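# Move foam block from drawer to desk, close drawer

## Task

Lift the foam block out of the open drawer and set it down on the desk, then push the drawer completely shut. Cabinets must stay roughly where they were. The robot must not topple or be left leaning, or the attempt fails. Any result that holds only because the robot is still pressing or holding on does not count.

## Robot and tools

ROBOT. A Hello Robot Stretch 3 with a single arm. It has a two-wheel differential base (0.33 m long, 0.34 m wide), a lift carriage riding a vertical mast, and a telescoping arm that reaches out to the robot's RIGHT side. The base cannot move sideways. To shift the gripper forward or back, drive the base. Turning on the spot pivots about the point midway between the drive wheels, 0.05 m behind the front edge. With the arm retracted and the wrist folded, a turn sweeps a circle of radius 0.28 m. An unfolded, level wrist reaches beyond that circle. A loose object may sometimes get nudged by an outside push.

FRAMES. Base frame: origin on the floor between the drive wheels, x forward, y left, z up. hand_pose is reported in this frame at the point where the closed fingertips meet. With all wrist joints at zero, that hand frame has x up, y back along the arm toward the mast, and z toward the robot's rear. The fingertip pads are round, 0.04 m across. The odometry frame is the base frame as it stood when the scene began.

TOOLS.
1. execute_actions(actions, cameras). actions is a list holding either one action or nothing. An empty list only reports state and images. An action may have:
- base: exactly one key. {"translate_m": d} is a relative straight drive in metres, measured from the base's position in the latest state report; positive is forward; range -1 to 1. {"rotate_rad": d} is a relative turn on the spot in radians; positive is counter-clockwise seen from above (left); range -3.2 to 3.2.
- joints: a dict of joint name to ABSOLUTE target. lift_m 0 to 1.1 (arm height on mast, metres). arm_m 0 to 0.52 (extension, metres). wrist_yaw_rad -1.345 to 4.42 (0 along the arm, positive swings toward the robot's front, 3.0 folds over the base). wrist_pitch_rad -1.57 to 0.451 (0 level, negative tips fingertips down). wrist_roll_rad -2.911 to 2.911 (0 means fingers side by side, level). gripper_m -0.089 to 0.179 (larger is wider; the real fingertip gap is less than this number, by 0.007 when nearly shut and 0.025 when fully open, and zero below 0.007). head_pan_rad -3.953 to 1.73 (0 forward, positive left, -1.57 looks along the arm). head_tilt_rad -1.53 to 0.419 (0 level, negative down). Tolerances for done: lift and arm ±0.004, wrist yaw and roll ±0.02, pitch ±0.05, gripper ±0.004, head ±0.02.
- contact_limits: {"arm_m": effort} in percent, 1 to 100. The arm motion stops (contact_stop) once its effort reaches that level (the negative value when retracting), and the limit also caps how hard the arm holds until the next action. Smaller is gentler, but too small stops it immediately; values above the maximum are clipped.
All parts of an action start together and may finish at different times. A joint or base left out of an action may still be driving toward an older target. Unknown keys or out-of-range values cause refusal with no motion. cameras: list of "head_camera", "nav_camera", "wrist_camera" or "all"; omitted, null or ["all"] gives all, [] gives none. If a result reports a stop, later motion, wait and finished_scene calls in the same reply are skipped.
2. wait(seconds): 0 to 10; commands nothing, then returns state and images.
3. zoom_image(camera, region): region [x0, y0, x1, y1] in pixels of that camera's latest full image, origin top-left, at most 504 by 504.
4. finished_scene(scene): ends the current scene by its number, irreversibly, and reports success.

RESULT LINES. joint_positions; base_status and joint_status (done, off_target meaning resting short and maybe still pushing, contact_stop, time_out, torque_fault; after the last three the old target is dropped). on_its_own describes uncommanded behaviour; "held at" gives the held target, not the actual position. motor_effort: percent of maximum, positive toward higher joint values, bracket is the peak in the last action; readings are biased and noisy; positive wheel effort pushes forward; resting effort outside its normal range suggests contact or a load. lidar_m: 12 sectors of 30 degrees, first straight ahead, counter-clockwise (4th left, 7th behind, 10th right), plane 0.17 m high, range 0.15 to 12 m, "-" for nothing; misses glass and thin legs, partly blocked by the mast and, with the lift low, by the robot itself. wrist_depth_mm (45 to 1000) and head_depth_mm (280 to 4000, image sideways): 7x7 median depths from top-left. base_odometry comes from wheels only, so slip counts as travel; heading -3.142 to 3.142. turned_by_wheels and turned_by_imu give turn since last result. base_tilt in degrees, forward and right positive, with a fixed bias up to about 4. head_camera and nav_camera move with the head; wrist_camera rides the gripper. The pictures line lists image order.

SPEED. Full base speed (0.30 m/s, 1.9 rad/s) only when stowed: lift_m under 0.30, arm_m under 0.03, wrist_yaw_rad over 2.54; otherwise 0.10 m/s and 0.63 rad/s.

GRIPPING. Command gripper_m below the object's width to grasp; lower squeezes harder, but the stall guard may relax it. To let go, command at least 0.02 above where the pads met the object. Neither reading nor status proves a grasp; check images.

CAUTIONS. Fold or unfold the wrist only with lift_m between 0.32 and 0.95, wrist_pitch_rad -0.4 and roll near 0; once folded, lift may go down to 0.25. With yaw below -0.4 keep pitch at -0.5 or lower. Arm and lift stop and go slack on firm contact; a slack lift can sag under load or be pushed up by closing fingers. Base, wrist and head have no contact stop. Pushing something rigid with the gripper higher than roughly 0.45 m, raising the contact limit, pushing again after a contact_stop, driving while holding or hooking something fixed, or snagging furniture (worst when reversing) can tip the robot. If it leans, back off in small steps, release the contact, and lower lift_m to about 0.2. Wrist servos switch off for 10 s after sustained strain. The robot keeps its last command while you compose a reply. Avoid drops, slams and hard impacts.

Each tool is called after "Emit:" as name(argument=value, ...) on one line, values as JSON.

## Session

Emit:
execute_actions(actions=[{"joints":{"head_tilt_rad":-0.6}}])

Scene clock: 0.93 s.
base_odometry: x=+0.000 y=+0.000 heading=+0.000 (m, m, rad; odometry frame)
turned_by_wheels: +0.000 (rad since the last result)
turned_by_imu: +0.000 (rad since the last result)
base_tilt: forward=-0.3 right=-0.1 (deg)
lidar_m: 1.59 1.76 1.75 1.98 1.88 1.30 2.12 2.60 2.54 2.28 1.43 1.42
head_depth_mm: 1688 1389 1512 1667 1714 1426 1222 / 1859 1941 1646 1808 1702 1428 1225 / 2014 2213 2421 2094 1698 1417 1227 / 2140 2387 2543 2075 1689 1418 1214 / 1961 2201 2425 2070 1700 1411 1211 / 1823 1983 2201 2089 1676 1396 1212 / 1678 1823 1984 2060 1652 1406 1205
base_status: not commanded
joint_positions: lift_m=+0.378 arm_m=+0.001 wrist_yaw_rad=+2.926 wrist_pitch_rad=-0.411 wrist_roll_rad=+0.002 gripper_m=+0.037 head_pan_rad=+0.001 head_tilt_rad=-0.592
joint_status: all done
motor_effort: left_wheel=+0(0) right_wheel=-1(0) lift_m=+23(23) arm_m=+1(1) wrist_yaw_rad=+1(0) wrist_pitch_rad=+4(4) wrist_roll_rad=+0(0) gripper_m=+0(1) head_pan_rad=+1(1) head_tilt_rad=-4(27) (%)
hand_pose: x=+0.0270 y=+0.0744 z=+0.3918 quat_wxyz=(+0.218, +0.704, +0.069, +0.672) (m; base frame)
wrist_depth_mm: - - - - - - - / - - - - - - - / - - - - - - - / 910 909 929 913 924 927 942 / 723 718 779 724 778 765 762 / 619 613 - 621 - 628 635 / 519 524 - 548 535 530 527
pictures: head_camera (sideways: a quarter turn clockwise sets it upright), nav_camera (sideways: a quarter turn counterclockwise sets it upright), wrist_camera
camera_calibration (this result's frames):
head_camera: T_world_to_cam=[[-0.595656, -0.0280046, -0.802751, 1.06853], [-0.00162206, 0.999432, -0.0336624, 0.0427358], [0.803238, -0.0187491, -0.595363, 0.721983], [0, 0, 0, 1]] pos_world=[0.0566194, 0.000748747, 1.28904]
nav_camera: T_world_to_cam=[[0.558114, 0.0343439, 0.829053, -1.04231], [-0.0253873, -0.997969, 0.0584319, -0.0202196], [0.829376, -0.053659, -0.556108, 0.680756], [0, 0, 0, 1]] pos_world=[0.0166111, 0.0521472, 1.24389]
wrist_camera: T_world_to_cam=[[0.990086, -0.140168, 0.00907748, -0.00739904], [-0.0718414, -0.56087, -0.824781, 0.399366], [0.120699, 0.815952, -0.56538, 0.325131], [0, 0, 0, 1]] pos_world=[-0.00322636, -0.0423359, 0.513278]
Images, in order (width x height): head_camera 896x504, nav_camera 672x504, wrist_camera 644x364.

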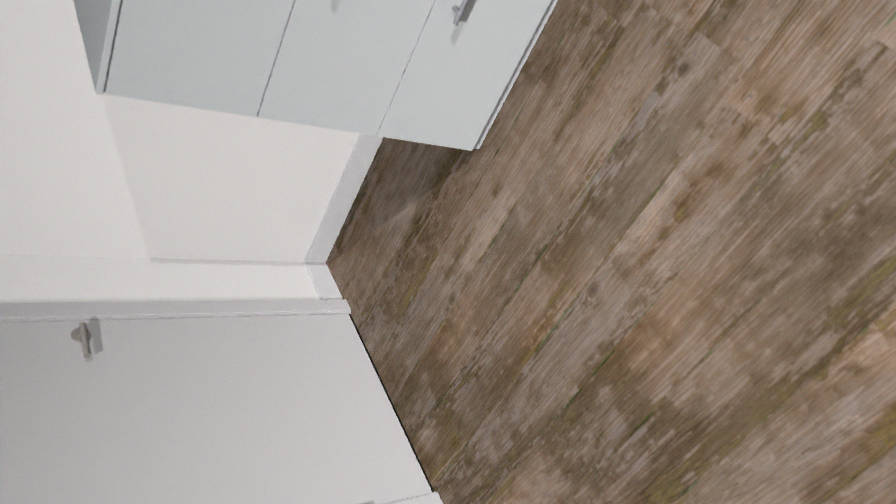

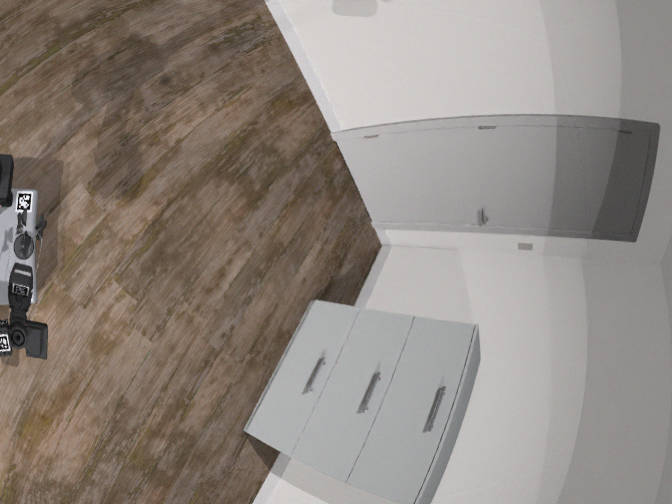

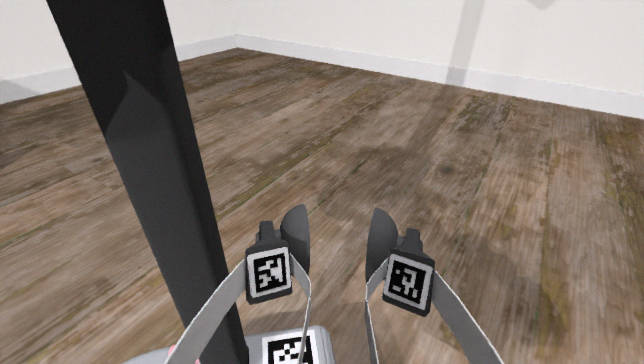

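Emit:
execute_actions(actions=[{"base":{"rotate_rad":2.7},"joints":{"lift_m":0.28,"head_tilt_rad":-0.65}}])

Scene clock: 4.60 s.
base_odometry: x=+0.000 y=+0.000 heading=+2.700 (m, m, rad; odometry frame)
turned_by_wheels: +2.700 (rad since the last result)
turned_by_imu: +2.695 (rad since the last result)
base_tilt: forward=-0.3 right=-0.1 (deg)
lidar_m: 1.30 2.20 2.61 2.53 2.17 1.42 1.43 1.98 1.75 1.75 2.06 1.87
head_depth_mm: 1545 1702 1911 2005 1637 1380 1200 / 1575 1753 1963 1994 1633 1386 1195 / 1620 1737 1595 1876 1619 1371 1194 / 1652 1758 1443 1471 1621 1374 1186 / 1702 1835 1469 1458 1613 1365 1189 / 1760 1973 2211 1507 1602 1357 1184 / 1823 2039 2284 1893 1590 1356 1179
base_status: done
joint_positions: lift_m=+0.280 arm_m=+0.001 wrist_yaw_rad=+2.926 wrist_pitch_rad=-0.412 wrist_roll_rad=+0.002 gripper_m=+0.037 head_pan_rad=+0.001 head_tilt_rad=-0.642
joint_status: all done
motor_effort: left_wheel=-2(7) right_wheel=+2(12) lift_m=+20(20) arm_m=+1(0) wrist_yaw_rad=+1(1) wrist_pitch_rad=+4(5) wrist_roll_rad=+0(0) gripper_m=-1(1) head_pan_rad=+1(1) head_tilt_rad=-3(10) (%)
hand_pose: x=+0.0270 y=+0.0743 z=+0.2943 quat_wxyz=(+0.219, +0.704, +0.069, +0.672) (m; base frame)
wrist_depth_mm: - - - - - - - / - - - - - - - / 984 - 964 967 973 986 997 / 718 711 731 729 748 750 765 / 588 592 619 597 624 612 602 / 493 518 - 510 - 497 501 / - - - 437 426 426 435
pictures: head_camera (sideways: a quarter turn clockwise sets it upright), nav_camera (sideways: a quarter turn counterclockwise sets it upright), wrist_camera
camera_calibration (this result's frames):
head_camera: T_world_to_cam=[[-0.635314, -0.0280617, -0.771744, 1.02835], [-0.00331707, 0.99943, -0.03361, 0.0426757], [0.772247, -0.018793, -0.635045, 0.773793], [0, 0, 0, 1]] pos_world=[0.0559069, 0.000747756, 1.28645]
nav_camera: T_world_to_cam=[[0.599144, 0.0344029, 0.799902, -1.00455], [-0.022411, -0.997964, 0.0597077, -0.0218949], [0.800328, -0.0537001, -0.597153, 0.734331], [0, 0, 0, 1]] pos_world=[0.0136759, 0.052143, 1.24336]
wrist_camera: T_world_to_cam=[[0.990088, -0.140162, 0.00901487, -0.00649243], [-0.0719887, -0.561537, -0.824314, 0.318744], [0.1206, 0.815494, -0.566061, 0.270323], [0, 0, 0, 1]] pos_world=[-0.00322676, -0.0423696, 0.415823]
Images, in order (width x height): head_camera 896x504, nav_camera 672x504, wrist_camera 644x364.

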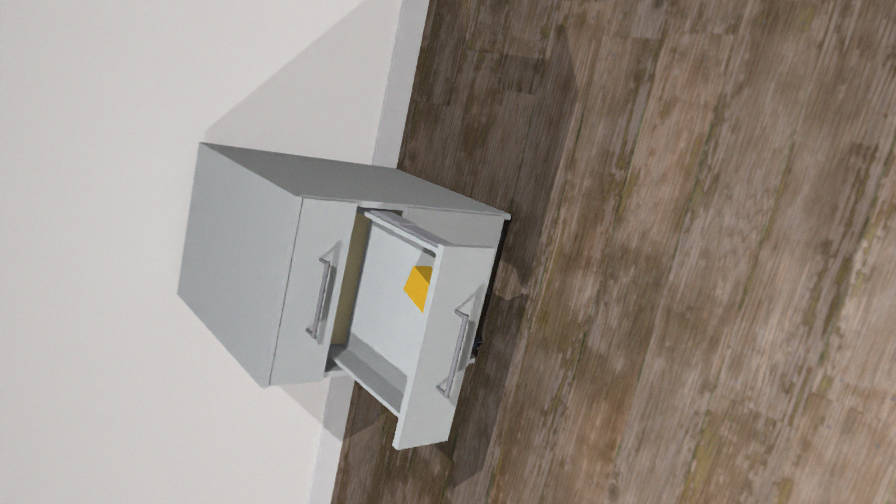

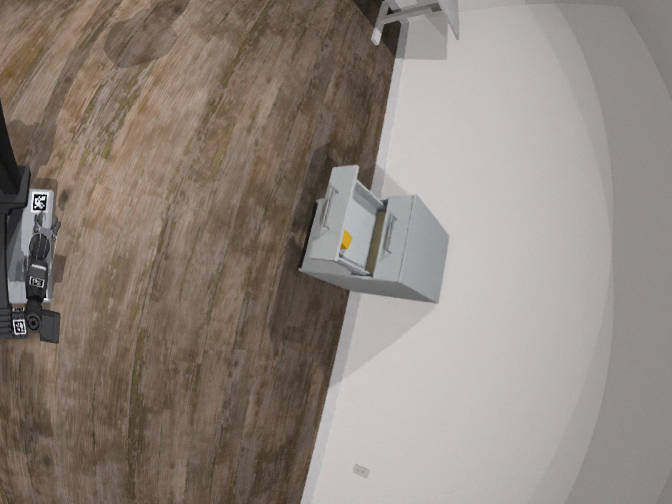

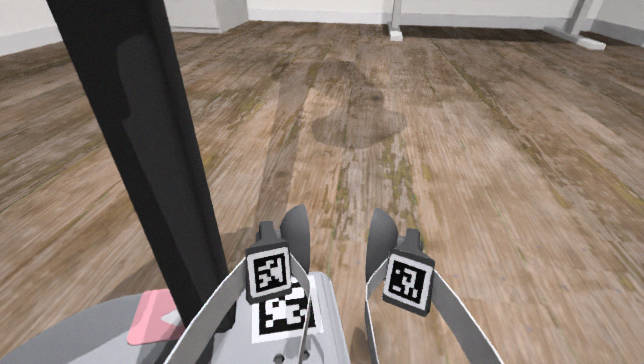

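Emit:
execute_actions(actions=[{"base":{"rotate_rad":0.335}}], cameras=[])

Emit:
execute_actions(actions=[{"base":{"translate_m":0.738},"joints":{"head_pan_rad":-1.57,"head_tilt_rad":-1.0}}], cameras=[])

Emit:
execute_actions(actions=[{"base":{"rotate_rad":0.915},"joints":{"lift_m":0.7,"wrist_yaw_rad":1.6,"gripper_m":0.13}}], cameras=[])

Emit:
execute_actions(actions=[{"joints":{"wrist_yaw_rad":0,"wrist_pitch_rad":-1.55,"arm_m":0.38}}])

Scene clock: 6.80 s.
base_odometry: x=+0.000 y=+0.000 heading=+3.035 (m, m, rad; odometry frame)
turned_by_wheels: +0.335 (rad since the last result)
turned_by_imu: +0.334 (rad since the last result)
base_tilt: forward=-0.4 right=-0.1 (deg)
lidar_m: 1.37 2.96 2.60 2.48 1.93 1.43 1.51 1.78 1.75 1.88 1.90 1.30
head_depth_mm: 1631 1734 1375 1488 1630 1384 1199 / 1741 1881 1461 1358 1630 1385 1196 / 1842 2017 2217 1450 1616 1373 1196 / 1967 2176 2385 1917 1614 1368 1192 / 2100 2368 2465 1972 1613 1378 1185 / 2258 2551 2459 1936 1604 1362 1192 / 2463 2798 2483 1943 1608 1357 1177
base_status: done
joint_positions: lift_m=+0.280 arm_m=+0.001 wrist_yaw_rad=+2.926 wrist_pitch_rad=-0.412 wrist_roll_rad=+0.002 gripper_m=+0.037 head_pan_rad=+0.001 head_tilt_rad=-0.642
joint_status: not commanded
motor_effort: left_wheel=-3(8) right_wheel=+3(9) lift_m=+20(20) arm_m=+0(0) wrist_yaw_rad=+0(0) wrist_pitch_rad=+5(4) wrist_roll_rad=+0(0) gripper_m=+0(0) head_pan_rad=+1(0) head_tilt_rad=-3(4) (%)
hand_pose: x=+0.0270 y=+0.0743 z=+0.2943 quat_wxyz=(+0.219, +0.704, +0.069, +0.672) (m; base frame)
wrist_depth_mm: - - - - - - - / - - - - - - - / 950 - 958 990 996 - 979 / 720 705 737 747 753 765 758 / 591 583 615 597 624 599 609 / 493 512 - 509 - 499 499 / - - - 424 429 429 429
pictures: none
No camera images: the call's "cameras" was empty. Leave "cameras" out to get every camera's image.

Scene clock: 10.97 s.
base_odometry: x=-0.734 y=+0.079 heading=+3.035 (m, m, rad; odometry frame)
turned_by_wheels: +0.000 (rad since the last result)
turned_by_imu: +0.002 (rad since the last result)
base_tilt: forward=-0.3 right=-0.1 (deg)
lidar_m: 1.36 2.01 2.18 2.49 2.55 2.06 2.16 2.22 2.18 1.65 0.68 0.68
head_depth_mm: 2075 1870 1648 1473 1332 1209 1112 / 2142 1863 1634 1464 1322 1202 1121 / 2155 1852 1642 1458 1318 1233 - / 2046 1845 1637 1455 1319 1229 - / 1849 1858 1633 1457 1306 1197 1104 / 1656 1789 1618 1444 1285 1192 1095 / 1476 1681 1616 1439 874 1177 1097
base_status: done
joint_positions: lift_m=+0.280 arm_m=+0.001 wrist_yaw_rad=+2.926 wrist_pitch_rad=-0.412 wrist_roll_rad=+0.002 gripper_m=+0.037 head_pan_rad=-1.563 head_tilt_rad=-0.988
joint_status: all done
motor_effort: left_wheel=-2(6) right_wheel=+2(11) lift_m=+20(20) arm_m=+1(1) wrist_yaw_rad=+0(0) wrist_pitch_rad=+5(4) wrist_roll_rad=+0(0) gripper_m=+0(1) head_pan_rad=-4(46) head_tilt_rad=-6(21) (%)
hand_pose: x=+0.0270 y=+0.0743 z=+0.2942 quat_wxyz=(+0.219, +0.704, +0.069, +0.672) (m; base frame)
wrist_depth_mm: - - - - - - - / - - - - - - - / 952 - 991 985 975 994 - / 738 716 739 742 753 731 755 / 591 583 606 622 623 591 591 / 492 511 - 507 - 497 502 / - - - 429 429 430 432
pictures: none
No camera images: the call's "cameras" was empty. Leave "cameras" out to get every camera's image.

Scene clock: 15.63 s.
base_odometry: x=-0.734 y=+0.079 heading=-2.334 (m, m, rad; odometry frame)
turned_by_wheels: +0.915 (rad since the last result)
turned_by_imu: +0.914 (rad since the last result)
base_tilt: forward=-0.4 right=-0.1 (deg)
lidar_m: 2.18 2.48 2.59 2.06 2.08 2.29 2.18 1.88 1.33 0.67 0.70 1.74
head_depth_mm: 1250 1490 1645 1469 1358 - - / 1239 1447 1611 1471 1355 - - / 1071 925 950 1016 - 1190 - / 1066 919 921 1010 915 1185 - / 1067 917 925 1009 918 1165 1099 / 1058 911 954 993 918 1177 1100 / 1225 1426 1583 1441 1283 1191 1094
base_status: done
joint_positions: lift_m=+0.700 arm_m=+0.001 wrist_yaw_rad=+1.602 wrist_pitch_rad=-0.412 wrist_roll_rad=+0.002 gripper_m=+0.130 head_pan_rad=-1.563 head_tilt_rad=-0.988
joint_status: all done
motor_effort: left_wheel=-3(8) right_wheel=+2(9) lift_m=+26(28) arm_m=+0(0) wrist_yaw_rad=-1(1) wrist_pitch_rad=+4(4) wrist_roll_rad=+0(0) gripper_m=+0(82) head_pan_rad=-4(3) head_tilt_rad=-6(5) (%)
hand_pose: x=+0.2037 y=-0.1388 z=+0.7139 quat_wxyz=(+0.586, +0.598, -0.378, +0.396) (m; base frame)
wrist_depth_mm: - - - - - - - / - - - - - - - / - - - - - - - / - - - - - - - / - - - - - - - / 962 - - - - - - / 841 847 831 883 835 826 874
pictures: none
No camera images: the call's "cameras" was empty. Leave "cameras" out to get every camera's image.

Scene clock: 19.63 s.
base_odometry: x=-0.734 y=+0.079 heading=-2.334 (m, m, rad; odometry frame)
turned_by_wheels: +0.000 (rad since the last result)
turned_by_imu: +0.000 (rad since the last result)
base_tilt: forward=-0.4 right=-0.1 (deg)
lidar_m: 2.19 2.48 2.59 2.06 2.09 2.28 2.18 1.89 1.33 0.67 0.70 1.74
head_depth_mm: 1244 1485 1641 1487 1338 - - / 1241 - - - 1295 1192 - / 1073 - 1022 1015 1269 1213 - / 1064 927 1078 1007 916 1210 - / 1055 918 919 1009 1265 1199 1096 / 1055 915 950 990 1259 1191 1101 / 1230 1425 1589 1445 1290 1191 1096
base_status: not commanded
joint_positions: lift_m=+0.700 arm_m=+0.380 wrist_yaw_rad=+0.000 wrist_pitch_rad=-1.544 wrist_roll_rad=+0.002 gripper_m=+0.130 head_pan_rad=-1.563 head_tilt_rad=-0.988
joint_status: all done
motor_effort: left_wheel=-2(2) right_wheel=+2(2) lift_m=+26(26) arm_m=+2(4) wrist_yaw_rad=+0(2) wrist_pitch_rad=-2(4) wrist_roll_rad=+0(0) gripper_m=+0(1) head_pan_rad=-4(3) head_tilt_rad=-4(5) (%)
hand_pose: x=-0.0216 y=-0.5075 z=+0.5817 quat_wxyz=(+0.506, +0.493, -0.507, -0.494) (m; base frame)
wrist_depth_mm: 736 339 337 333 328 699 667 / 753 349 345 338 336 701 689 / 766 358 357 352 342 729 706 / 811 363 361 353 353 750 734 / 839 359 369 367 364 760 749 / 856 326 349 350 328 - 789 / 859 289 290 279 274 822 809
pictures: head_camera (sideways: a quarter turn clockwise sets it upright), nav_camera (sideways: a quarter turn counterclockwise sets it upright), wrist_camera
camera_calibration (this result's frames):
head_camera: T_world_to_cam=[[-0.0334689, 0.859008, -0.510867, 0.684754], [0.999309, 0.0205091, -0.0309833, 0.0331253], [-0.0161375, -0.511551, -0.859101, 1.06996], [0, 0, 0, 1]] pos_world=[0.007082, -0.0415491, 1.27005]
nav_camera: T_world_to_cam=[[0.0396817, -0.834478, 0.549611, -0.674984], [-0.99792, -0.00513499, 0.0642531, -0.0218337], [-0.0507955, -0.551017, -0.832946, 1.04618], [0, 0, 0, 1]] pos_world=[0.0581373, 0.0130898, 1.24379]
wrist_camera: T_world_to_cam=[[-0.997191, -0.0394572, -0.0636584, 0.00787947], [-0.0492321, 0.985865, 0.160142, 0.43866], [0.0564398, 0.162826, -0.985039, 0.824506], [0, 0, 0, 1]] pos_world=[-0.0170815, -0.5664, 0.742424]
Images, in order (width x height): head_camera 896x504, nav_camera 672x504, wrist_camera 644x364.

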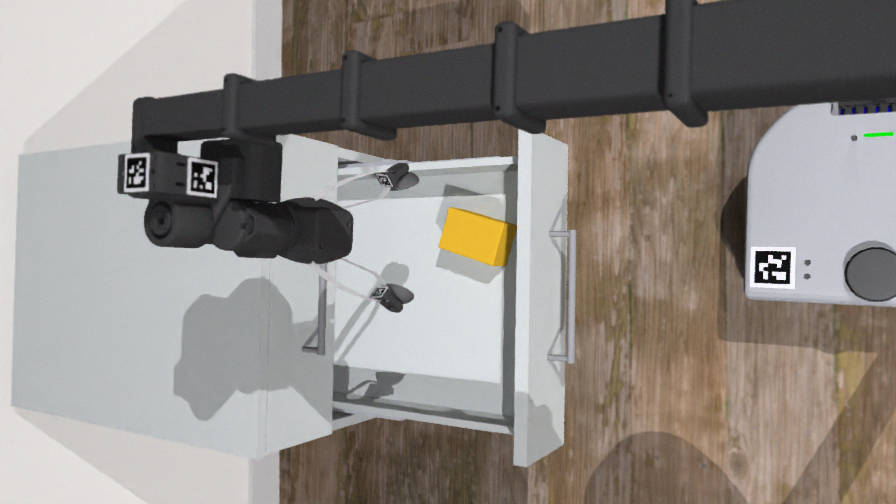

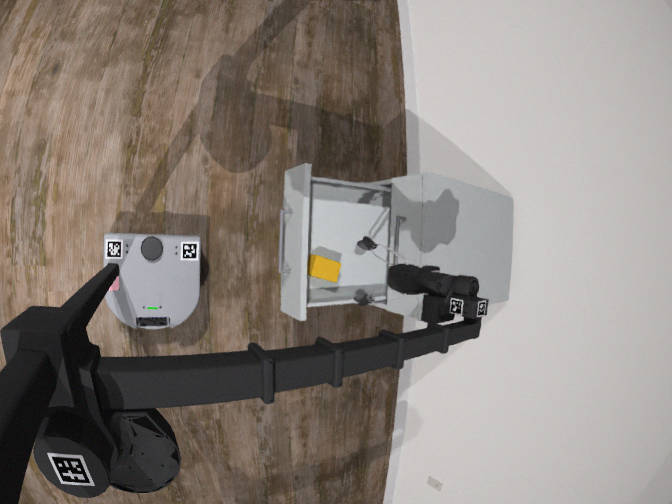

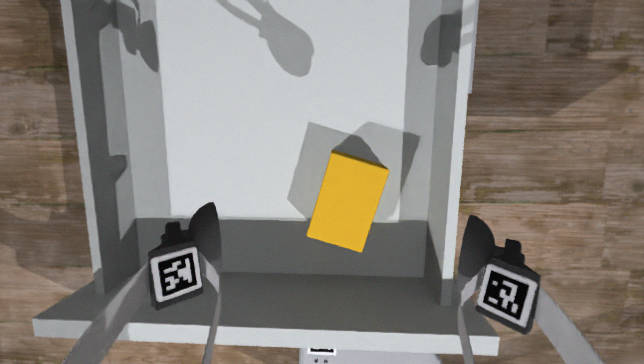

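Emit:
execute_actions(actions=[{"joints":{"wrist_roll_rad":0.29,"arm_m":0.372,"lift_m":0.533}}], cameras=["wrist_camera"])

Emit:
execute_actions(actions=[{"joints":{"gripper_m":0.02}}], cameras=["wrist_camera"])

Emit:
execute_actions(actions=[{"joints":{"lift_m":0.675}}], cameras=["wrist_camera"])

Scene clock: 22.33 s.
base_odometry: x=-0.734 y=+0.079 heading=-2.334 (m, m, rad; odometry frame)
turned_by_wheels: +0.000 (rad since the last result)
turned_by_imu: +0.000 (rad since the last result)
base_tilt: forward=-0.3 right=-0.1 (deg)
lidar_m: 2.18 2.49 2.58 2.07 2.08 2.29 2.18 1.89 1.34 0.67 0.70 1.74
head_depth_mm: 1239 1492 1649 1468 1324 1208 1108 / 1241 1452 1650 1464 1344 - - / 1073 924 - 993 1264 1217 - / 1068 920 905 966 918 1210 - / 1061 915 920 1007 1254 1197 1100 / 1058 913 953 990 1250 1192 1097 / 1232 1422 1582 1442 1284 1188 1092
base_status: not commanded
joint_positions: lift_m=+0.533 arm_m=+0.372 wrist_yaw_rad=+0.000 wrist_pitch_rad=-1.544 wrist_roll_rad=+0.286 gripper_m=+0.130 head_pan_rad=-1.563 head_tilt_rad=-0.988
joint_status: all done
motor_effort: left_wheel=-2(2) right_wheel=+2(2) lift_m=+20(24) arm_m=-2(0) wrist_yaw_rad=+0(0) wrist_pitch_rad=-2(2) wrist_roll_rad=+2(2) gripper_m=+0(1) head_pan_rad=-3(3) head_tilt_rad=-4(6) (%)
hand_pose: x=-0.0216 y=-0.4999 z=+0.4151 quat_wxyz=(+0.429, +0.418, -0.573, -0.559) (m; base frame)
wrist_depth_mm: 182 179 176 174 171 145 521 / 185 184 181 179 176 157 123 / 192 190 186 184 181 170 129 / 197 195 191 144 142 182 130 / 205 200 198 147 145 182 137 / 210 208 203 151 150 - 138 / 215 212 210 205 200 198 135
pictures: wrist_camera
camera_calibration (this result's frames):
wrist_camera: T_world_to_cam=[[-0.967824, 0.241401, -0.0710047, 0.141651], [0.227713, 0.960318, 0.161048, 0.450704], [0.107064, 0.139698, -0.984389, 0.648368], [0, 0, 0, 1]] pos_world=[-0.034955, -0.557589, 0.575719]
Images, in order (width x height): wrist_camera 644x364.

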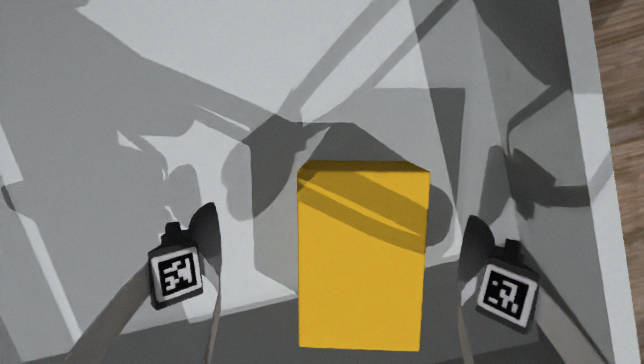

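Scene clock: 23.93 s.
base_odometry: x=-0.734 y=+0.079 heading=-2.334 (m, m, rad; odometry frame)
turned_by_wheels: +0.000 (rad since the last result)
turned_by_imu: +0.000 (rad since the last result)
base_tilt: forward=-0.4 right=-0.1 (deg)
lidar_m: 2.18 2.49 2.58 2.06 2.08 2.28 2.18 1.88 1.34 0.68 0.70 1.73
head_depth_mm: 1239 1479 1644 1481 1327 1209 1110 / 1240 1444 1639 1473 1346 - - / 1070 921 - 997 1267 1212 - / 1066 916 908 959 915 1209 - / 1061 913 921 1011 1264 1201 1104 / 1058 912 955 989 1260 1196 1096 / 1230 1425 1577 1437 1285 1185 1097
base_status: not commanded
joint_positions: lift_m=+0.533 arm_m=+0.372 wrist_yaw_rad=+0.000 wrist_pitch_rad=-1.544 wrist_roll_rad=+0.286 gripper_m=+0.021 head_pan_rad=-1.563 head_tilt_rad=-0.988
joint_status: all done
motor_effort: left_wheel=-2(2) right_wheel=+2(3) lift_m=+20(20) arm_m=-1(1) wrist_yaw_rad=+0(0) wrist_pitch_rad=-2(2) wrist_roll_rad=+2(2) gripper_m=-15(89) head_pan_rad=-3(3) head_tilt_rad=-4(5) (%)
hand_pose: x=-0.0216 y=-0.4999 z=+0.4151 quat_wxyz=(+0.429, +0.418, -0.573, -0.559) (m; base frame)
wrist_depth_mm: 181 178 178 174 171 145 513 / 187 184 181 179 176 157 123 / 191 191 186 183 180 170 129 / 199 195 191 140 185 181 130 / 204 200 196 143 143 186 136 / 209 206 203 148 146 192 139 / 217 214 208 151 200 197 145
pictures: wrist_camera
camera_calibration (this result's frames):
wrist_camera: T_world_to_cam=[[-0.967822, 0.241425, -0.0709544, 0.14163], [0.227722, 0.960282, 0.161249, 0.450551], [0.107066, 0.139902, -0.98436, 0.648454], [0, 0, 0, 1]] pos_world=[-0.0349556, -0.557569, 0.575711]
Images, in order (width x height): wrist_camera 644x364.

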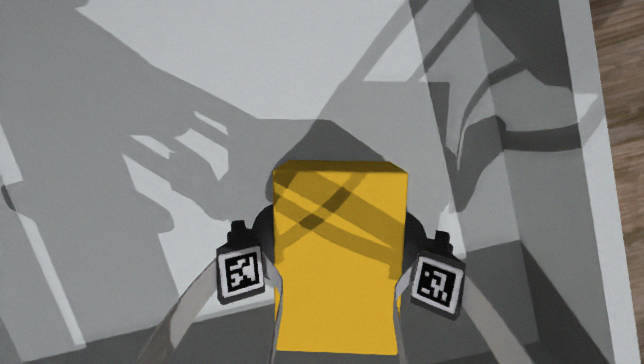

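Scene clock: 26.07 s.
base_odometry: x=-0.734 y=+0.079 heading=-2.334 (m, m, rad; odometry frame)
turned_by_wheels: +0.000 (rad since the last result)
turned_by_imu: +0.000 (rad since the last result)
base_tilt: forward=-0.4 right=-0.1 (deg)
lidar_m: 2.18 2.48 2.57 2.07 2.08 2.29 2.18 1.88 1.33 0.67 0.70 1.74
head_depth_mm: 1242 1489 1646 1472 1329 - - / 1246 1434 - - - 1195 - / 1070 981 1073 1005 1267 1211 - / 1064 940 999 970 914 1206 - / 1061 913 918 1009 1261 1197 1098 / 1057 909 949 989 1263 1196 1102 / 1227 1424 1579 1438 1284 1190 1095
base_status: not commanded
joint_positions: lift_m=+0.675 arm_m=+0.372 wrist_yaw_rad=+0.000 wrist_pitch_rad=-1.544 wrist_roll_rad=+0.286 gripper_m=+0.021 head_pan_rad=-1.563 head_tilt_rad=-0.988
joint_status: all done
motor_effort: left_wheel=-2(2) right_wheel=+2(2) lift_m=+27(27) arm_m=-2(1) wrist_yaw_rad=+0(0) wrist_pitch_rad=-2(2) wrist_roll_rad=+1(2) gripper_m=-14(15) head_pan_rad=-3(4) head_tilt_rad=-4(5) (%)
hand_pose: x=-0.0216 y=-0.4999 z=+0.5567 quat_wxyz=(+0.429, +0.418, -0.573, -0.559) (m; base frame)
wrist_depth_mm: 302 317 313 305 300 662 651 / 318 328 323 318 308 689 679 / 309 333 331 325 316 697 690 / 317 344 338 139 306 717 697 / 814 351 347 143 143 745 727 / 816 350 356 147 146 271 752 / 873 331 302 152 240 762 755
pictures: wrist_camera
camera_calibration (this result's frames):
wrist_camera: T_world_to_cam=[[-0.967816, 0.241449, -0.070955, 0.151692], [0.227746, 0.960276, 0.161249, 0.427707], [0.10707, 0.1399, -0.98436, 0.787883], [0, 0, 0, 1]] pos_world=[-0.0349571, -0.557567, 0.717357]
Images, in order (width x height): wrist_camera 644x364.

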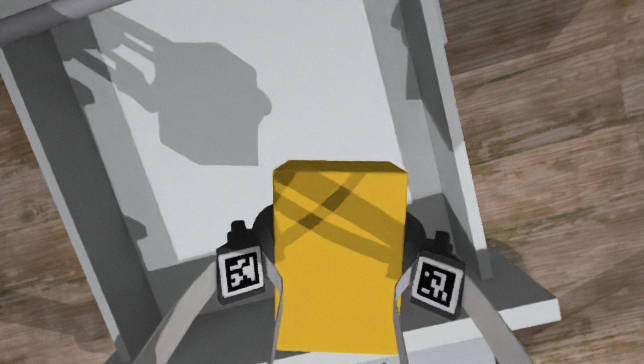

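Emit:
execute_actions(actions=[{"base":{"translate_m":0.11},"joints":{"arm_m":0.13,"wrist_yaw_rad":3.1,"wrist_pitch_rad":-1.2,"wrist_roll_rad":0}}], cameras=[])

Emit:
execute_actions(actions=[{"joints":{"lift_m":0.25,"wrist_pitch_rad":-0.4}}], cameras=["head_camera"])

Emit:
execute_actions(actions=[{"joints":{"arm_m":0.44,"wrist_yaw_rad":3.14}}], cameras=["head_camera"])

Emit:
execute_actions(actions=[{"joints":{"arm_m":0.49},"contact_limits":{"arm_m":16}}], cameras=["head_camera"])

Scene clock: 29.53 s.
base_odometry: x=-0.810 y=-0.001 heading=-2.334 (m, m, rad; odometry frame)
turned_by_wheels: +0.000 (rad since the last result)
turned_by_imu: +0.000 (rad since the last result)
base_tilt: forward=-0.4 right=-0.1 (deg)
lidar_m: 2.08 2.41 2.43 2.13 2.09 2.40 2.29 1.88 0.70 0.67 1.30 1.74
head_depth_mm: 1235 1410 1617 1473 1318 - - / 1080 930 946 1018 1276 1186 - / 1071 922 949 - 908 1205 - / 1067 917 949 - - 1173 - / 1084 918 946 1057 1260 1198 1098 / 1238 1470 1624 1441 1290 1197 1095 / 1222 1461 1605 1436 1304 1192 1096
base_status: done
joint_positions: lift_m=+0.675 arm_m=+0.130 wrist_yaw_rad=+3.098 wrist_pitch_rad=-1.208 wrist_roll_rad=+0.002 gripper_m=+0.021 head_pan_rad=-1.563 head_tilt_rad=-0.988
joint_status: all done
motor_effort: left_wheel=-2(3) right_wheel=+2(8) lift_m=+26(27) arm_m=-2(2) wrist_yaw_rad=+2(1) wrist_pitch_rad=+3(3) wrist_roll_rad=-1(2) gripper_m=-17(15) head_pan_rad=-3(3) head_tilt_rad=-6(5) (%)
hand_pose: x=-0.0182 y=-0.2070 z=+0.5654 quat_wxyz=(+0.415, +0.591, +0.389, +0.572) (m; base frame)
wrist_depth_mm: 866 840 872 828 829 798 790 / 830 837 807 - 796 798 761 / 812 815 799 - 766 780 755 / 793 766 758 140 735 746 731 / 760 761 770 143 143 735 721 / 740 743 703 147 146 713 695 / 734 712 711 151 674 671 678
pictures: none
No camera images: the call's "cameras" was empty. Leave "cameras" out to get every camera's image.

Scene clock: 34.23 s.
base_odometry: x=-0.810 y=-0.001 heading=-2.334 (m, m, rad; odometry frame)
turned_by_wheels: +0.000 (rad since the last result)
turned_by_imu: +0.000 (rad since the last result)
base_tilt: forward=-0.3 right=-0.1 (deg)
lidar_m: 2.08 2.42 2.43 2.13 2.09 2.41 2.29 1.88 0.70 0.67 1.31 1.74
head_depth_mm: 1237 1401 1621 1474 1305 1212 1115 / 1074 927 947 1004 1278 1201 1124 / 1074 922 947 1018 873 1199 - / 1065 918 949 1014 869 1209 839 / 1081 916 950 1012 1264 1195 1099 / 1222 1467 1625 1449 1288 1193 1101 / 1223 1463 1616 1448 1306 1193 1096
base_status: not commanded
joint_positions: lift_m=+0.250 arm_m=+0.130 wrist_yaw_rad=+3.098 wrist_pitch_rad=-0.424 wrist_roll_rad=+0.002 gripper_m=+0.021 head_pan_rad=-1.563 head_tilt_rad=-0.988
joint_status: all done
motor_effort: left_wheel=-2(2) right_wheel=+2(2) lift_m=+20(23) arm_m=-2(1) wrist_yaw_rad=+2(2) wrist_pitch_rad=+8(7) wrist_roll_rad=-1(1) gripper_m=-15(15) head_pan_rad=-3(3) head_tilt_rad=-4(4) (%)
hand_pose: x=-0.0115 y=-0.0518 z=+0.2615 quat_wxyz=(+0.164, +0.695, +0.134, +0.687) (m; base frame)
wrist_depth_mm: - - - - - - - / - - - - - - - / 871 865 878 895 887 877 902 / 667 702 738 140 651 693 676 / 535 - - 143 143 544 549 / 459 - - 146 146 458 461 / - - - 151 383 392 400
pictures: head_camera (sideways: a quarter turn clockwise sets it upright)
camera_calibration (this result's frames):
head_camera: T_world_to_cam=[[-0.0334672, 0.859008, -0.510867, 0.684754], [0.99931, 0.0205071, -0.0309833, 0.0331253], [-0.0161385, -0.511551, -0.859101, 1.06996], [0, 0, 0, 1]] pos_world=[0.00708192, -0.0415491, 1.27005]
Images, in order (width x height): head_camera 896x504.

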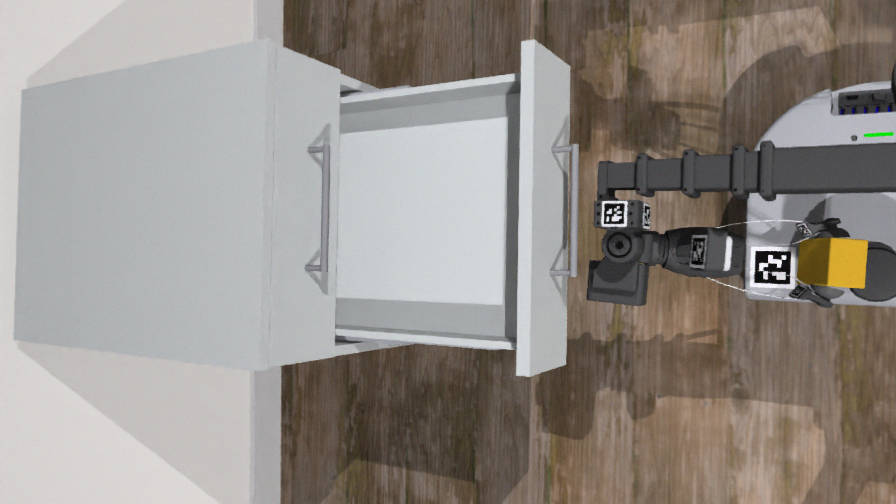

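Scene clock: 37.73 s.
base_odometry: x=-0.810 y=-0.001 heading=-2.334 (m, m, rad; odometry frame)
turned_by_wheels: +0.000 (rad since the last result)
turned_by_imu: +0.000 (rad since the last result)
base_tilt: forward=-0.3 right=-0.1 (deg)
lidar_m: 2.08 2.41 2.43 2.13 2.09 2.40 2.29 1.87 0.70 0.67 1.30 1.73
head_depth_mm: 1237 1396 1612 1474 1320 1205 1110 / 1073 922 945 1393 1321 1203 1117 / 1071 923 949 1259 1325 1207 - / 1066 917 947 1317 1312 1207 - / 1077 915 948 1313 1308 1198 1097 / 1229 1471 1595 1443 1305 1193 1098 / 1219 1467 1608 1447 1300 1192 1093
base_status: not commanded
joint_positions: lift_m=+0.250 arm_m=+0.440 wrist_yaw_rad=+3.138 wrist_pitch_rad=-0.423 wrist_roll_rad=+0.002 gripper_m=+0.021 head_pan_rad=-1.564 head_tilt_rad=-0.989
joint_status: all done
motor_effort: left_wheel=-1(3) right_wheel=+0(4) lift_m=+21(21) arm_m=+4(6) wrist_yaw_rad=+1(3) wrist_pitch_rad=+8(8) wrist_roll_rad=-1(1) gripper_m=-15(15) head_pan_rad=-3(3) head_tilt_rad=-4(6) (%)
hand_pose: x=-0.0205 y=-0.3607 z=+0.2617 quat_wxyz=(+0.150, +0.692, +0.147, +0.691) (m; base frame)
wrist_depth_mm: - - - - - - - / - - - - - - - / 873 854 - - 906 917 907 / 656 676 - 139 636 689 694 / 532 538 - 143 143 542 560 / 447 450 439 147 146 472 464 / 390 389 391 152 385 392 398
pictures: head_camera (sideways: a quarter turn clockwise sets it upright)
camera_calibration (this result's frames):
head_camera: T_world_to_cam=[[-0.0334239, 0.859441, -0.510142, 0.683809], [0.99931, 0.0204792, -0.0309722, 0.0331108], [-0.0161714, -0.510825, -0.859532, 1.07052], [0, 0, 0, 1]] pos_world=[0.00707948, -0.0415223, 1.27001]
Images, in order (width x height): head_camera 896x504.

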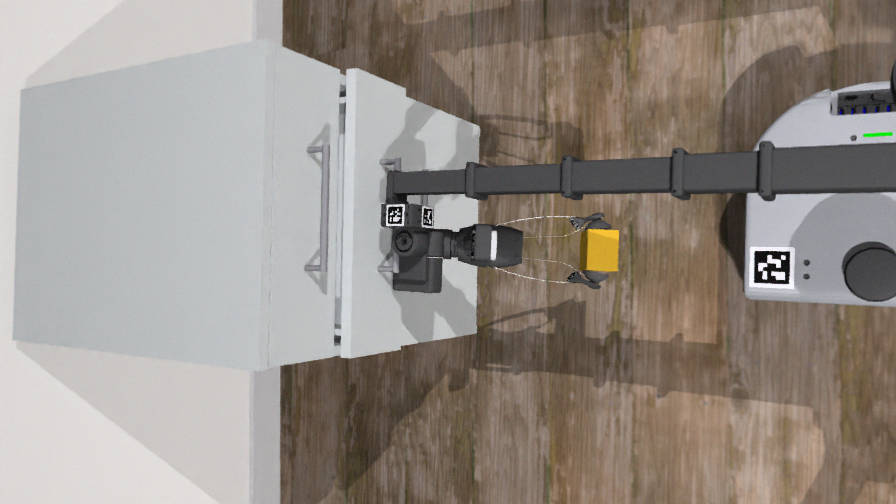

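Scene clock: 39.80 s.
base_odometry: x=-0.810 y=-0.001 heading=-2.334 (m, m, rad; odometry frame)
turned_by_wheels: +0.000 (rad since the last result)
turned_by_imu: +0.000 (rad since the last result)
base_tilt: forward=-0.4 right=-0.1 (deg)
lidar_m: 2.07 2.41 2.43 2.13 2.09 2.41 2.29 1.88 0.70 0.68 1.30 1.73
head_depth_mm: 1236 1408 1593 1470 1332 1212 1115 / 1067 925 955 1407 1320 1206 1124 / 1065 920 922 1270 1320 1210 - / 1063 918 927 1324 1285 1204 - / 1082 913 959 1326 1314 1197 1100 / 1231 1464 1610 1448 1301 1199 1096 / 1231 1469 1601 1433 1299 1187 1093
base_status: not commanded
joint_positions: lift_m=+0.250 arm_m=+0.471 wrist_yaw_rad=+3.138 wrist_pitch_rad=-0.423 wrist_roll_rad=+0.002 gripper_m=+0.021 head_pan_rad=-1.564 head_tilt_rad=-0.990
joint_status: arm_m contact_stop (moved +0.031 of +0.050)
on_its_own: arm_m is slack since a contact_stop, until your next command for it (your +0.490 is given up)
motor_effort: left_wheel=-1(7) right_wheel=+0(12) lift_m=+24(24) arm_m=+1(18) wrist_yaw_rad=+1(1) wrist_pitch_rad=+7(8) wrist_roll_rad=-1(1) gripper_m=-15(15) head_pan_rad=-3(3) head_tilt_rad=-4(5) (%)
contact_limits: arm_m 16 (drawing in: default 15, maximum 25; extending or still: default 22, maximum 36)
hand_pose: x=-0.0205 y=-0.3922 z=+0.2616 quat_wxyz=(+0.150, +0.692, +0.147, +0.691) (m; base frame)
wrist_depth_mm: - - - - - - - / - - - - - - - / 851 875 - - 888 902 901 / 669 663 - 140 658 678 687 / 535 538 550 143 143 556 551 / 450 451 440 146 146 463 464 / 393 389 395 152 384 399 396
pictures: head_camera (sideways: a quarter turn clockwise sets it upright)
camera_calibration (this result's frames):
head_camera: T_world_to_cam=[[-0.0333759, 0.860069, -0.509085, 0.682432], [0.999311, 0.0204562, -0.0309559, 0.0330896], [-0.0162103, -0.509768, -0.860159, 1.07134], [0, 0, 0, 1]] pos_world=[0.00707666, -0.0414832, 1.26996]
Images, in order (width x height): head_camera 896x504.

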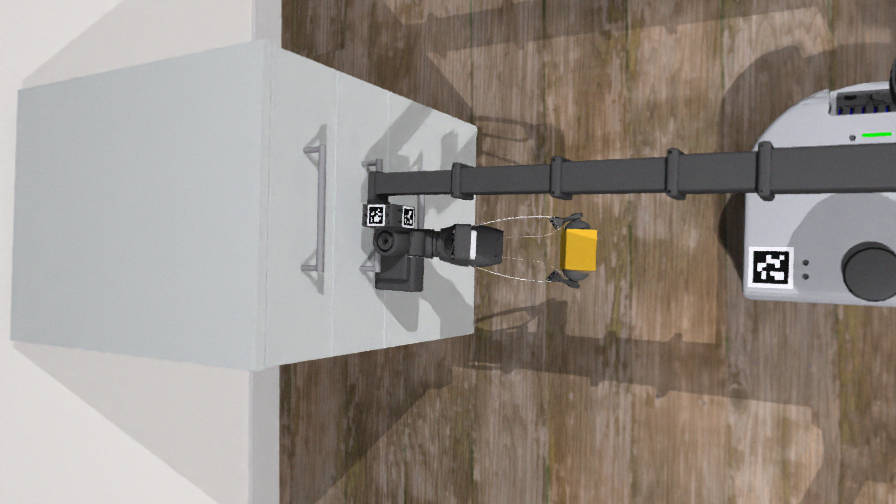

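Emit:
execute_actions(actions=[{"joints":{"arm_m":0.43}}], cameras=[])

Emit:
execute_actions(actions=[{"base":{"translate_m":1.0},"joints":{"arm_m":0.4,"lift_m":0.75,"wrist_pitch_rad":0.03,"wrist_yaw_rad":2.2,"head_pan_rad":0,"head_tilt_rad":-0.6}}], cameras=["head_camera","nav_camera"])

Scene clock: 41.37 s.
base_odometry: x=-0.810 y=-0.001 heading=-2.334 (m, m, rad; odometry frame)
turned_by_wheels: +0.000 (rad since the last result)
turned_by_imu: +0.000 (rad since the last result)
base_tilt: forward=-0.3 right=-0.1 (deg)
lidar_m: 2.08 2.40 2.43 2.13 2.09 2.40 2.29 1.88 0.70 0.68 1.31 1.74
head_depth_mm: 1237 1409 1601 1467 1334 1212 1109 / 1073 926 954 1402 1333 1206 1122 / 1067 921 928 1264 1318 1203 - / 1057 918 928 1293 1316 1211 - / 1081 914 956 1327 1309 1198 1101 / 1229 1466 1629 1441 1306 1190 1097 / 1223 1465 1620 1446 1295 1187 1092
base_status: not commanded
joint_positions: lift_m=+0.250 arm_m=+0.430 wrist_yaw_rad=+3.138 wrist_pitch_rad=-0.423 wrist_roll_rad=+0.002 gripper_m=+0.021 head_pan_rad=-1.564 head_tilt_rad=-0.990
joint_status: all done
motor_effort: left_wheel=-1(1) right_wheel=+0(0) lift_m=+24(24) arm_m=-2(0) wrist_yaw_rad=+1(2) wrist_pitch_rad=+8(8) wrist_roll_rad=-1(1) gripper_m=-15(15) head_pan_rad=-3(3) head_tilt_rad=-4(4) (%)
hand_pose: x=-0.0205 y=-0.3514 z=+0.2616 quat_wxyz=(+0.150, +0.692, +0.147, +0.691) (m; base frame)
wrist_depth_mm: - - - - - - - / - - - - - - - / 886 863 - - 864 896 909 / 659 663 - 139 650 666 680 / 540 543 - 143 142 546 558 / 448 456 438 147 146 467 464 / 387 396 390 151 383 395 392
pictures: none
No camera images: the call's "cameras" was empty. Leave "cameras" out to get every camera's image.

Scene clock: 52.87 s.
base_odometry: x=-1.501 y=-0.723 heading=-2.334 (m, m, rad; odometry frame)
turned_by_wheels: +0.000 (rad since the last result)
turned_by_imu: -0.001 (rad since the last result)
base_tilt: forward=-0.3 right=-0.1 (deg)
lidar_m: 1.49 1.11 1.83 2.55 2.54 2.81 3.31 1.09 1.21 1.23 1.26 1.31
head_depth_mm: 1269 1411 1226 936 1697 1411 1212 / 1259 1411 1227 931 1680 1408 1222 / 1255 1411 1213 924 1670 1411 1213 / 1246 1395 1202 919 1669 1400 1210 / 1244 1386 1195 921 1669 1388 1205 / 1240 1377 1186 912 1656 1387 1198 / 1236 1375 1177 907 1522 1374 1202
base_status: done
joint_positions: lift_m=+0.750 arm_m=+0.400 wrist_yaw_rad=+2.202 wrist_pitch_rad=+0.003 wrist_roll_rad=+0.002 gripper_m=+0.021 head_pan_rad=-0.007 head_tilt_rad=-0.606
joint_status: all done
motor_effort: left_wheel=+0(3) right_wheel=+0(7) lift_m=+27(28) arm_m=-1(1) wrist_yaw_rad=-1(2) wrist_pitch_rad=+9(9) wrist_roll_rad=-1(1) gripper_m=-16(15) head_pan_rad=+5(54) head_tilt_rad=+2(18) (%)
hand_pose: x=+0.1856 y=-0.3940 z=+0.8653 quat_wxyz=(+0.319, +0.631, -0.321, +0.630) (m; base frame)
wrist_depth_mm: - - - - - - - / - - - - - - - / - - - - - - - / - - - 140 - - - / - - - 142 142 637 660 / - - - 147 146 - - / - - - 152 - - -
pictures: head_camera (sideways: a quarter turn clockwise sets it upright), nav_camera (sideways: a quarter turn counterclockwise sets it upright)
camera_calibration (this result's frames):
head_camera: T_world_to_cam=[[-0.606841, -0.0228199, -0.794495, 1.05783], [0.00648201, 0.999412, -0.0336566, 0.0426782], [0.794797, -0.0255741, -0.606337, 0.736311], [0, 0, 0, 1]] pos_world=[0.0564427, 0.000317007, 1.28833]
nav_camera: T_world_to_cam=[[0.569719, 0.0294781, 0.82131, -1.03228], [-0.0331351, -0.99772, 0.0587946, -0.0206435], [0.821171, -0.0607106, -0.567444, 0.695554], [0, 0, 0, 1]] pos_world=[0.0162601, 0.0520609, 1.24373]
Images, in order (width x height): head_camera 896x504, nav_camera 672x504.

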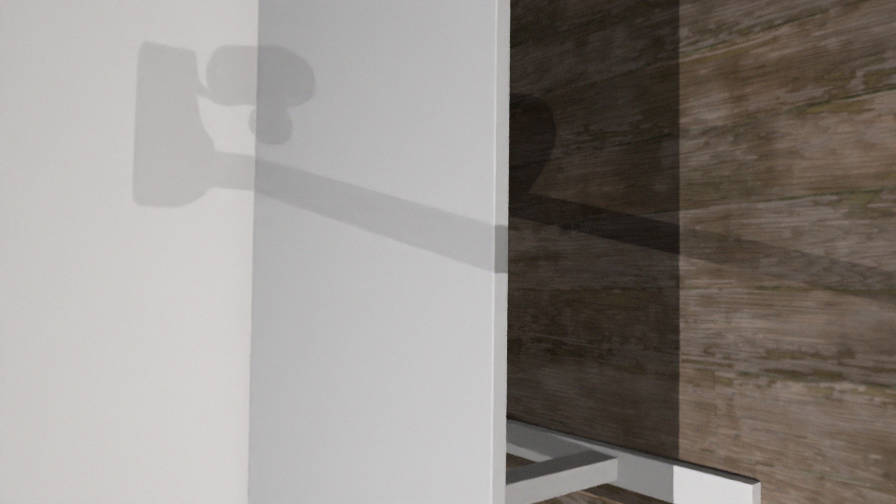

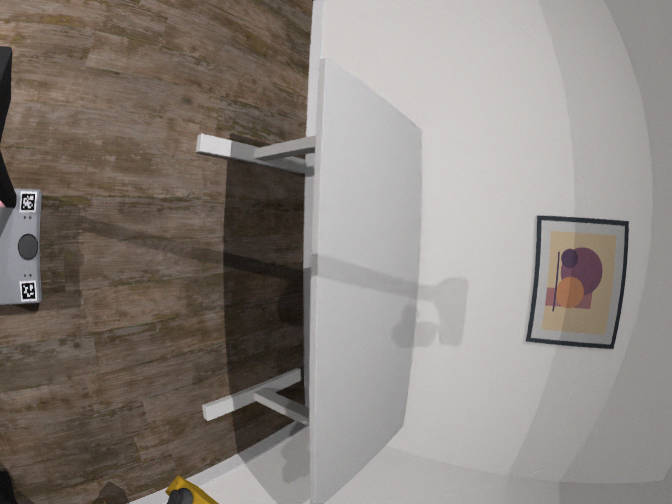

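Emit:
execute_actions(actions=[{"base":{"rotate_rad":1.4},"joints":{"wrist_yaw_rad":0.17,"arm_m":0.46,"lift_m":0.7,"head_pan_rad":-1.57}}], cameras=["wrist_camera"])

Scene clock: 56.77 s.
base_odometry: x=-1.501 y=-0.723 heading=-0.934 (m, m, rad; odometry frame)
turned_by_wheels: +1.400 (rad since the last result)
turned_by_imu: +1.400 (rad since the last result)
base_tilt: forward=-0.3 right=-0.1 (deg)
lidar_m: 1.84 2.56 2.54 3.31 1.19 1.09 1.23 1.23 1.31 1.49 1.11 1.77
head_depth_mm: 1354 1506 1227 1005 1637 1417 1278 / 1337 1480 1217 996 - - 1212 / 1308 1458 1213 - 1677 1415 1212 / 1277 1430 1249 941 1677 1406 1207 / 1261 1404 1189 913 1656 1401 1209 / 1240 1364 1186 910 1657 1390 1202 / 1218 1340 1179 902 1654 1395 1198
base_status: done
joint_positions: lift_m=+0.700 arm_m=+0.460 wrist_yaw_rad=+0.172 wrist_pitch_rad=+0.004 wrist_roll_rad=+0.002 gripper_m=+0.021 head_pan_rad=-1.563 head_tilt_rad=-0.606
joint_status: all done
motor_effort: left_wheel=-2(6) right_wheel=+2(9) lift_m=+20(23) arm_m=+3(2) wrist_yaw_rad=-1(3) wrist_pitch_rad=+9(9) wrist_roll_rad=-1(1) gripper_m=-16(15) head_pan_rad=-3(47) head_tilt_rad=+1(3) (%)
hand_pose: x=+0.0224 y=-0.8573 z=+0.8157 quat_wxyz=(+0.704, +0.060, -0.705, +0.062) (m; base frame)
wrist_depth_mm: 748 753 761 738 749 764 761 / 769 752 783 777 791 782 795 / 794 813 797 786 803 792 799 / 714 734 767 140 742 821 847 / 407 421 481 143 143 472 489 / 287 293 278 147 146 319 324 / 221 224 227 151 223 239 240
pictures: wrist_camera
camera_calibration (this result's frames):
wrist_camera: T_world_to_cam=[[-0.971233, -0.234951, 0.0387791, -0.198849], [-0.080829, 0.172087, -0.98176, 0.982671], [0.223992, -0.956653, -0.186128, -0.505717], [0, 0, 0, 1]] pos_world=[-0.000423816, -0.69962, 0.87833]
Images, in order (width x height): wrist_camera 644x364.

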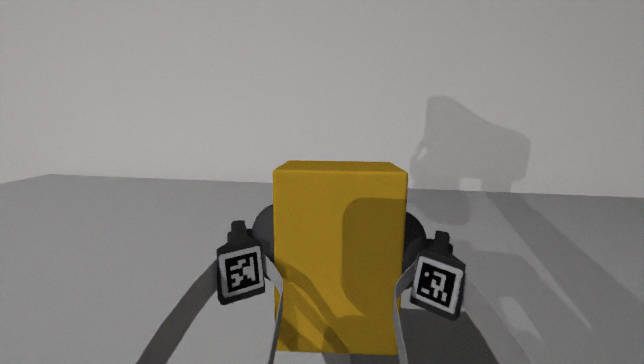

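Same height; the block hangs about 8 mm lower.

Emit:
execute_actions(actions=[{"joints":{"lift_m":0.655}}], cameras=[])

Emit:
execute_actions(actions=[{"joints":{"gripper_m":0.13}}], cameras=[])

Emit:
execute_actions(actions=[{"joints":{"arm_m":0.39}}], cameras=["wrist_camera"])

Scene clock: 58.27 s.
base_odometry: x=-1.501 y=-0.723 heading=-0.934 (m, m, rad; odometry frame)
turned_by_wheels: +0.000 (rad since the last result)
turned_by_imu: +0.000 (rad since the last result)
base_tilt: forward=-0.4 right=-0.1 (deg)
lidar_m: 1.83 2.56 2.55 3.31 1.19 1.09 1.23 1.23 1.31 1.49 1.11 1.77
head_depth_mm: 1364 1502 1229 1000 1632 1416 1243 / 1332 1481 1224 996 1733 - - / 1311 1457 1218 1028 1620 1404 1212 / 1286 1427 1206 942 1673 1395 1209 / 1257 1403 1198 916 1671 1400 1201 / 1236 1369 1186 912 1650 1396 1201 / 1215 1344 1181 906 1642 1387 1194
base_status: not commanded
joint_positions: lift_m=+0.655 arm_m=+0.460 wrist_yaw_rad=+0.172 wrist_pitch_rad=+0.008 wrist_roll_rad=+0.002 gripper_m=+0.021 head_pan_rad=-1.563 head_tilt_rad=-0.606
joint_status: all done
motor_effort: left_wheel=-2(2) right_wheel=+2(2) lift_m=+20(19) arm_m=+3(2) wrist_yaw_rad=-1(1) wrist_pitch_rad=+7(9) wrist_roll_rad=-1(1) gripper_m=-15(15) head_pan_rad=-4(4) head_tilt_rad=+2(2) (%)
hand_pose: x=+0.0224 y=-0.8574 z=+0.7719 quat_wxyz=(+0.704, +0.058, -0.705, +0.063) (m; base frame)
wrist_depth_mm: 764 751 740 753 738 754 756 / 775 796 759 781 777 774 793 / 800 793 810 809 817 797 822 / 521 545 578 140 540 689 742 / 296 302 341 142 143 342 354 / 208 210 201 147 146 230 234 / 159 161 163 151 161 173 175
pictures: none
No camera images: the call's "cameras" was empty. Leave "cameras" out to get every camera's image.

Scene clock: 59.87 s.
base_odometry: x=-1.501 y=-0.723 heading=-0.934 (m, m, rad; odometry frame)
turned_by_wheels: +0.000 (rad since the last result)
turned_by_imu: +0.000 (rad since the last result)
base_tilt: forward=-0.3 right=-0.1 (deg)
lidar_m: 1.83 2.56 2.54 3.29 1.19 1.09 1.23 1.23 1.31 1.49 1.11 1.77
head_depth_mm: 1364 1517 1228 1007 1639 1411 1248 / 1340 1488 1215 993 1732 - - / 1309 1457 1214 994 1626 1407 1217 / 1288 1435 1202 946 1667 1404 1208 / 1257 1397 1193 914 1669 1395 1206 / 1238 1371 1186 911 1663 1401 1201 / 1210 1344 1181 906 1658 1383 1195
base_status: not commanded
joint_positions: lift_m=+0.655 arm_m=+0.460 wrist_yaw_rad=+0.172 wrist_pitch_rad=+0.008 wrist_roll_rad=+0.002 gripper_m=+0.130 head_pan_rad=-1.563 head_tilt_rad=-0.606
joint_status: all done
motor_effort: left_wheel=-2(2) right_wheel=+2(2) lift_m=+20(20) arm_m=+3(2) wrist_yaw_rad=-1(1) wrist_pitch_rad=+7(8) wrist_roll_rad=-1(1) gripper_m=+0(82) head_pan_rad=-2(3) head_tilt_rad=+3(1) (%)
hand_pose: x=+0.0224 y=-0.8574 z=+0.7719 quat_wxyz=(+0.704, +0.058, -0.705, +0.063) (m; base frame)
wrist_depth_mm: 766 752 760 755 753 762 749 / 777 786 787 786 772 767 790 / 814 798 804 759 795 784 808 / 525 546 561 142 541 686 729 / 296 306 315 145 280 381 353 / 206 217 214 149 199 - 235 / 166 161 164 155 162 165 175
pictures: none
No camera images: the call's "cameras" was empty. Leave "cameras" out to get every camera's image.

Scene clock: 61.57 s.
base_odometry: x=-1.501 y=-0.723 heading=-0.934 (m, m, rad; odometry frame)
turned_by_wheels: +0.000 (rad since the last result)
turned_by_imu: +0.000 (rad since the last result)
base_tilt: forward=-0.3 right=-0.1 (deg)
lidar_m: 1.83 2.56 2.55 3.30 1.19 1.09 1.22 1.23 1.31 1.49 1.11 1.76
head_depth_mm: 1359 1499 1225 1007 1637 1416 1216 / 1332 1480 1218 998 1704 - - / 1306 1462 1216 990 1579 1411 1218 / 1282 1425 1207 952 1611 1402 1211 / 1253 1404 1197 914 1663 1397 1201 / 1237 1371 1188 911 1649 1390 1202 / 1217 1347 1174 904 1643 1397 1196
base_status: not commanded
joint_positions: lift_m=+0.655 arm_m=+0.390 wrist_yaw_rad=+0.171 wrist_pitch_rad=+0.008 wrist_roll_rad=+0.002 gripper_m=+0.130 head_pan_rad=-1.563 head_tilt_rad=-0.606
joint_status: all done
motor_effort: left_wheel=-2(2) right_wheel=+2(2) lift_m=+20(20) arm_m=-1(3) wrist_yaw_rad=-1(1) wrist_pitch_rad=+7(7) wrist_roll_rad=-1(1) gripper_m=+0(0) head_pan_rad=-4(3) head_tilt_rad=+2(2) (%)
hand_pose: x=+0.0223 y=-0.7879 z=+0.7719 quat_wxyz=(+0.704, +0.058, -0.705, +0.063) (m; base frame)
wrist_depth_mm: 831 812 828 829 838 807 818 / 846 848 844 848 838 824 848 / 879 871 867 873 887 850 870 / 517 546 570 214 473 681 745 / 298 306 318 220 303 383 358 / 207 216 214 219 222 - 235 / 167 160 164 167 169 165 176
pictures: wrist_camera
camera_calibration (this result's frames):
wrist_camera: T_world_to_cam=[[-0.971403, -0.234201, 0.0390803, -0.180625], [-0.0799547, 0.167668, -0.982596, 0.924887], [0.223572, -0.957621, -0.181599, -0.451754], [0, 0, 0, 1]] pos_world=[-0.000511052, -0.629985, 0.833811]
Images, in order (width x height): wrist_camera 644x364.

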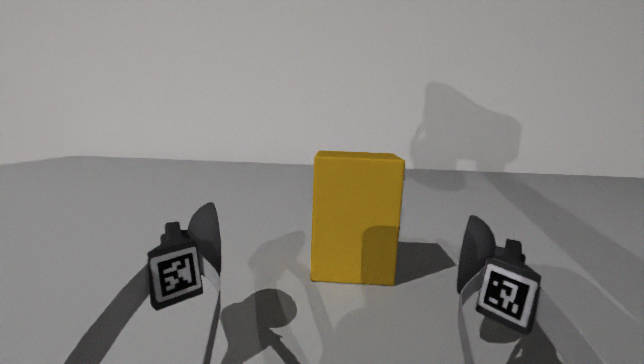

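Emit:
finished_scene(scene=2)

The scene is finished: the task was done.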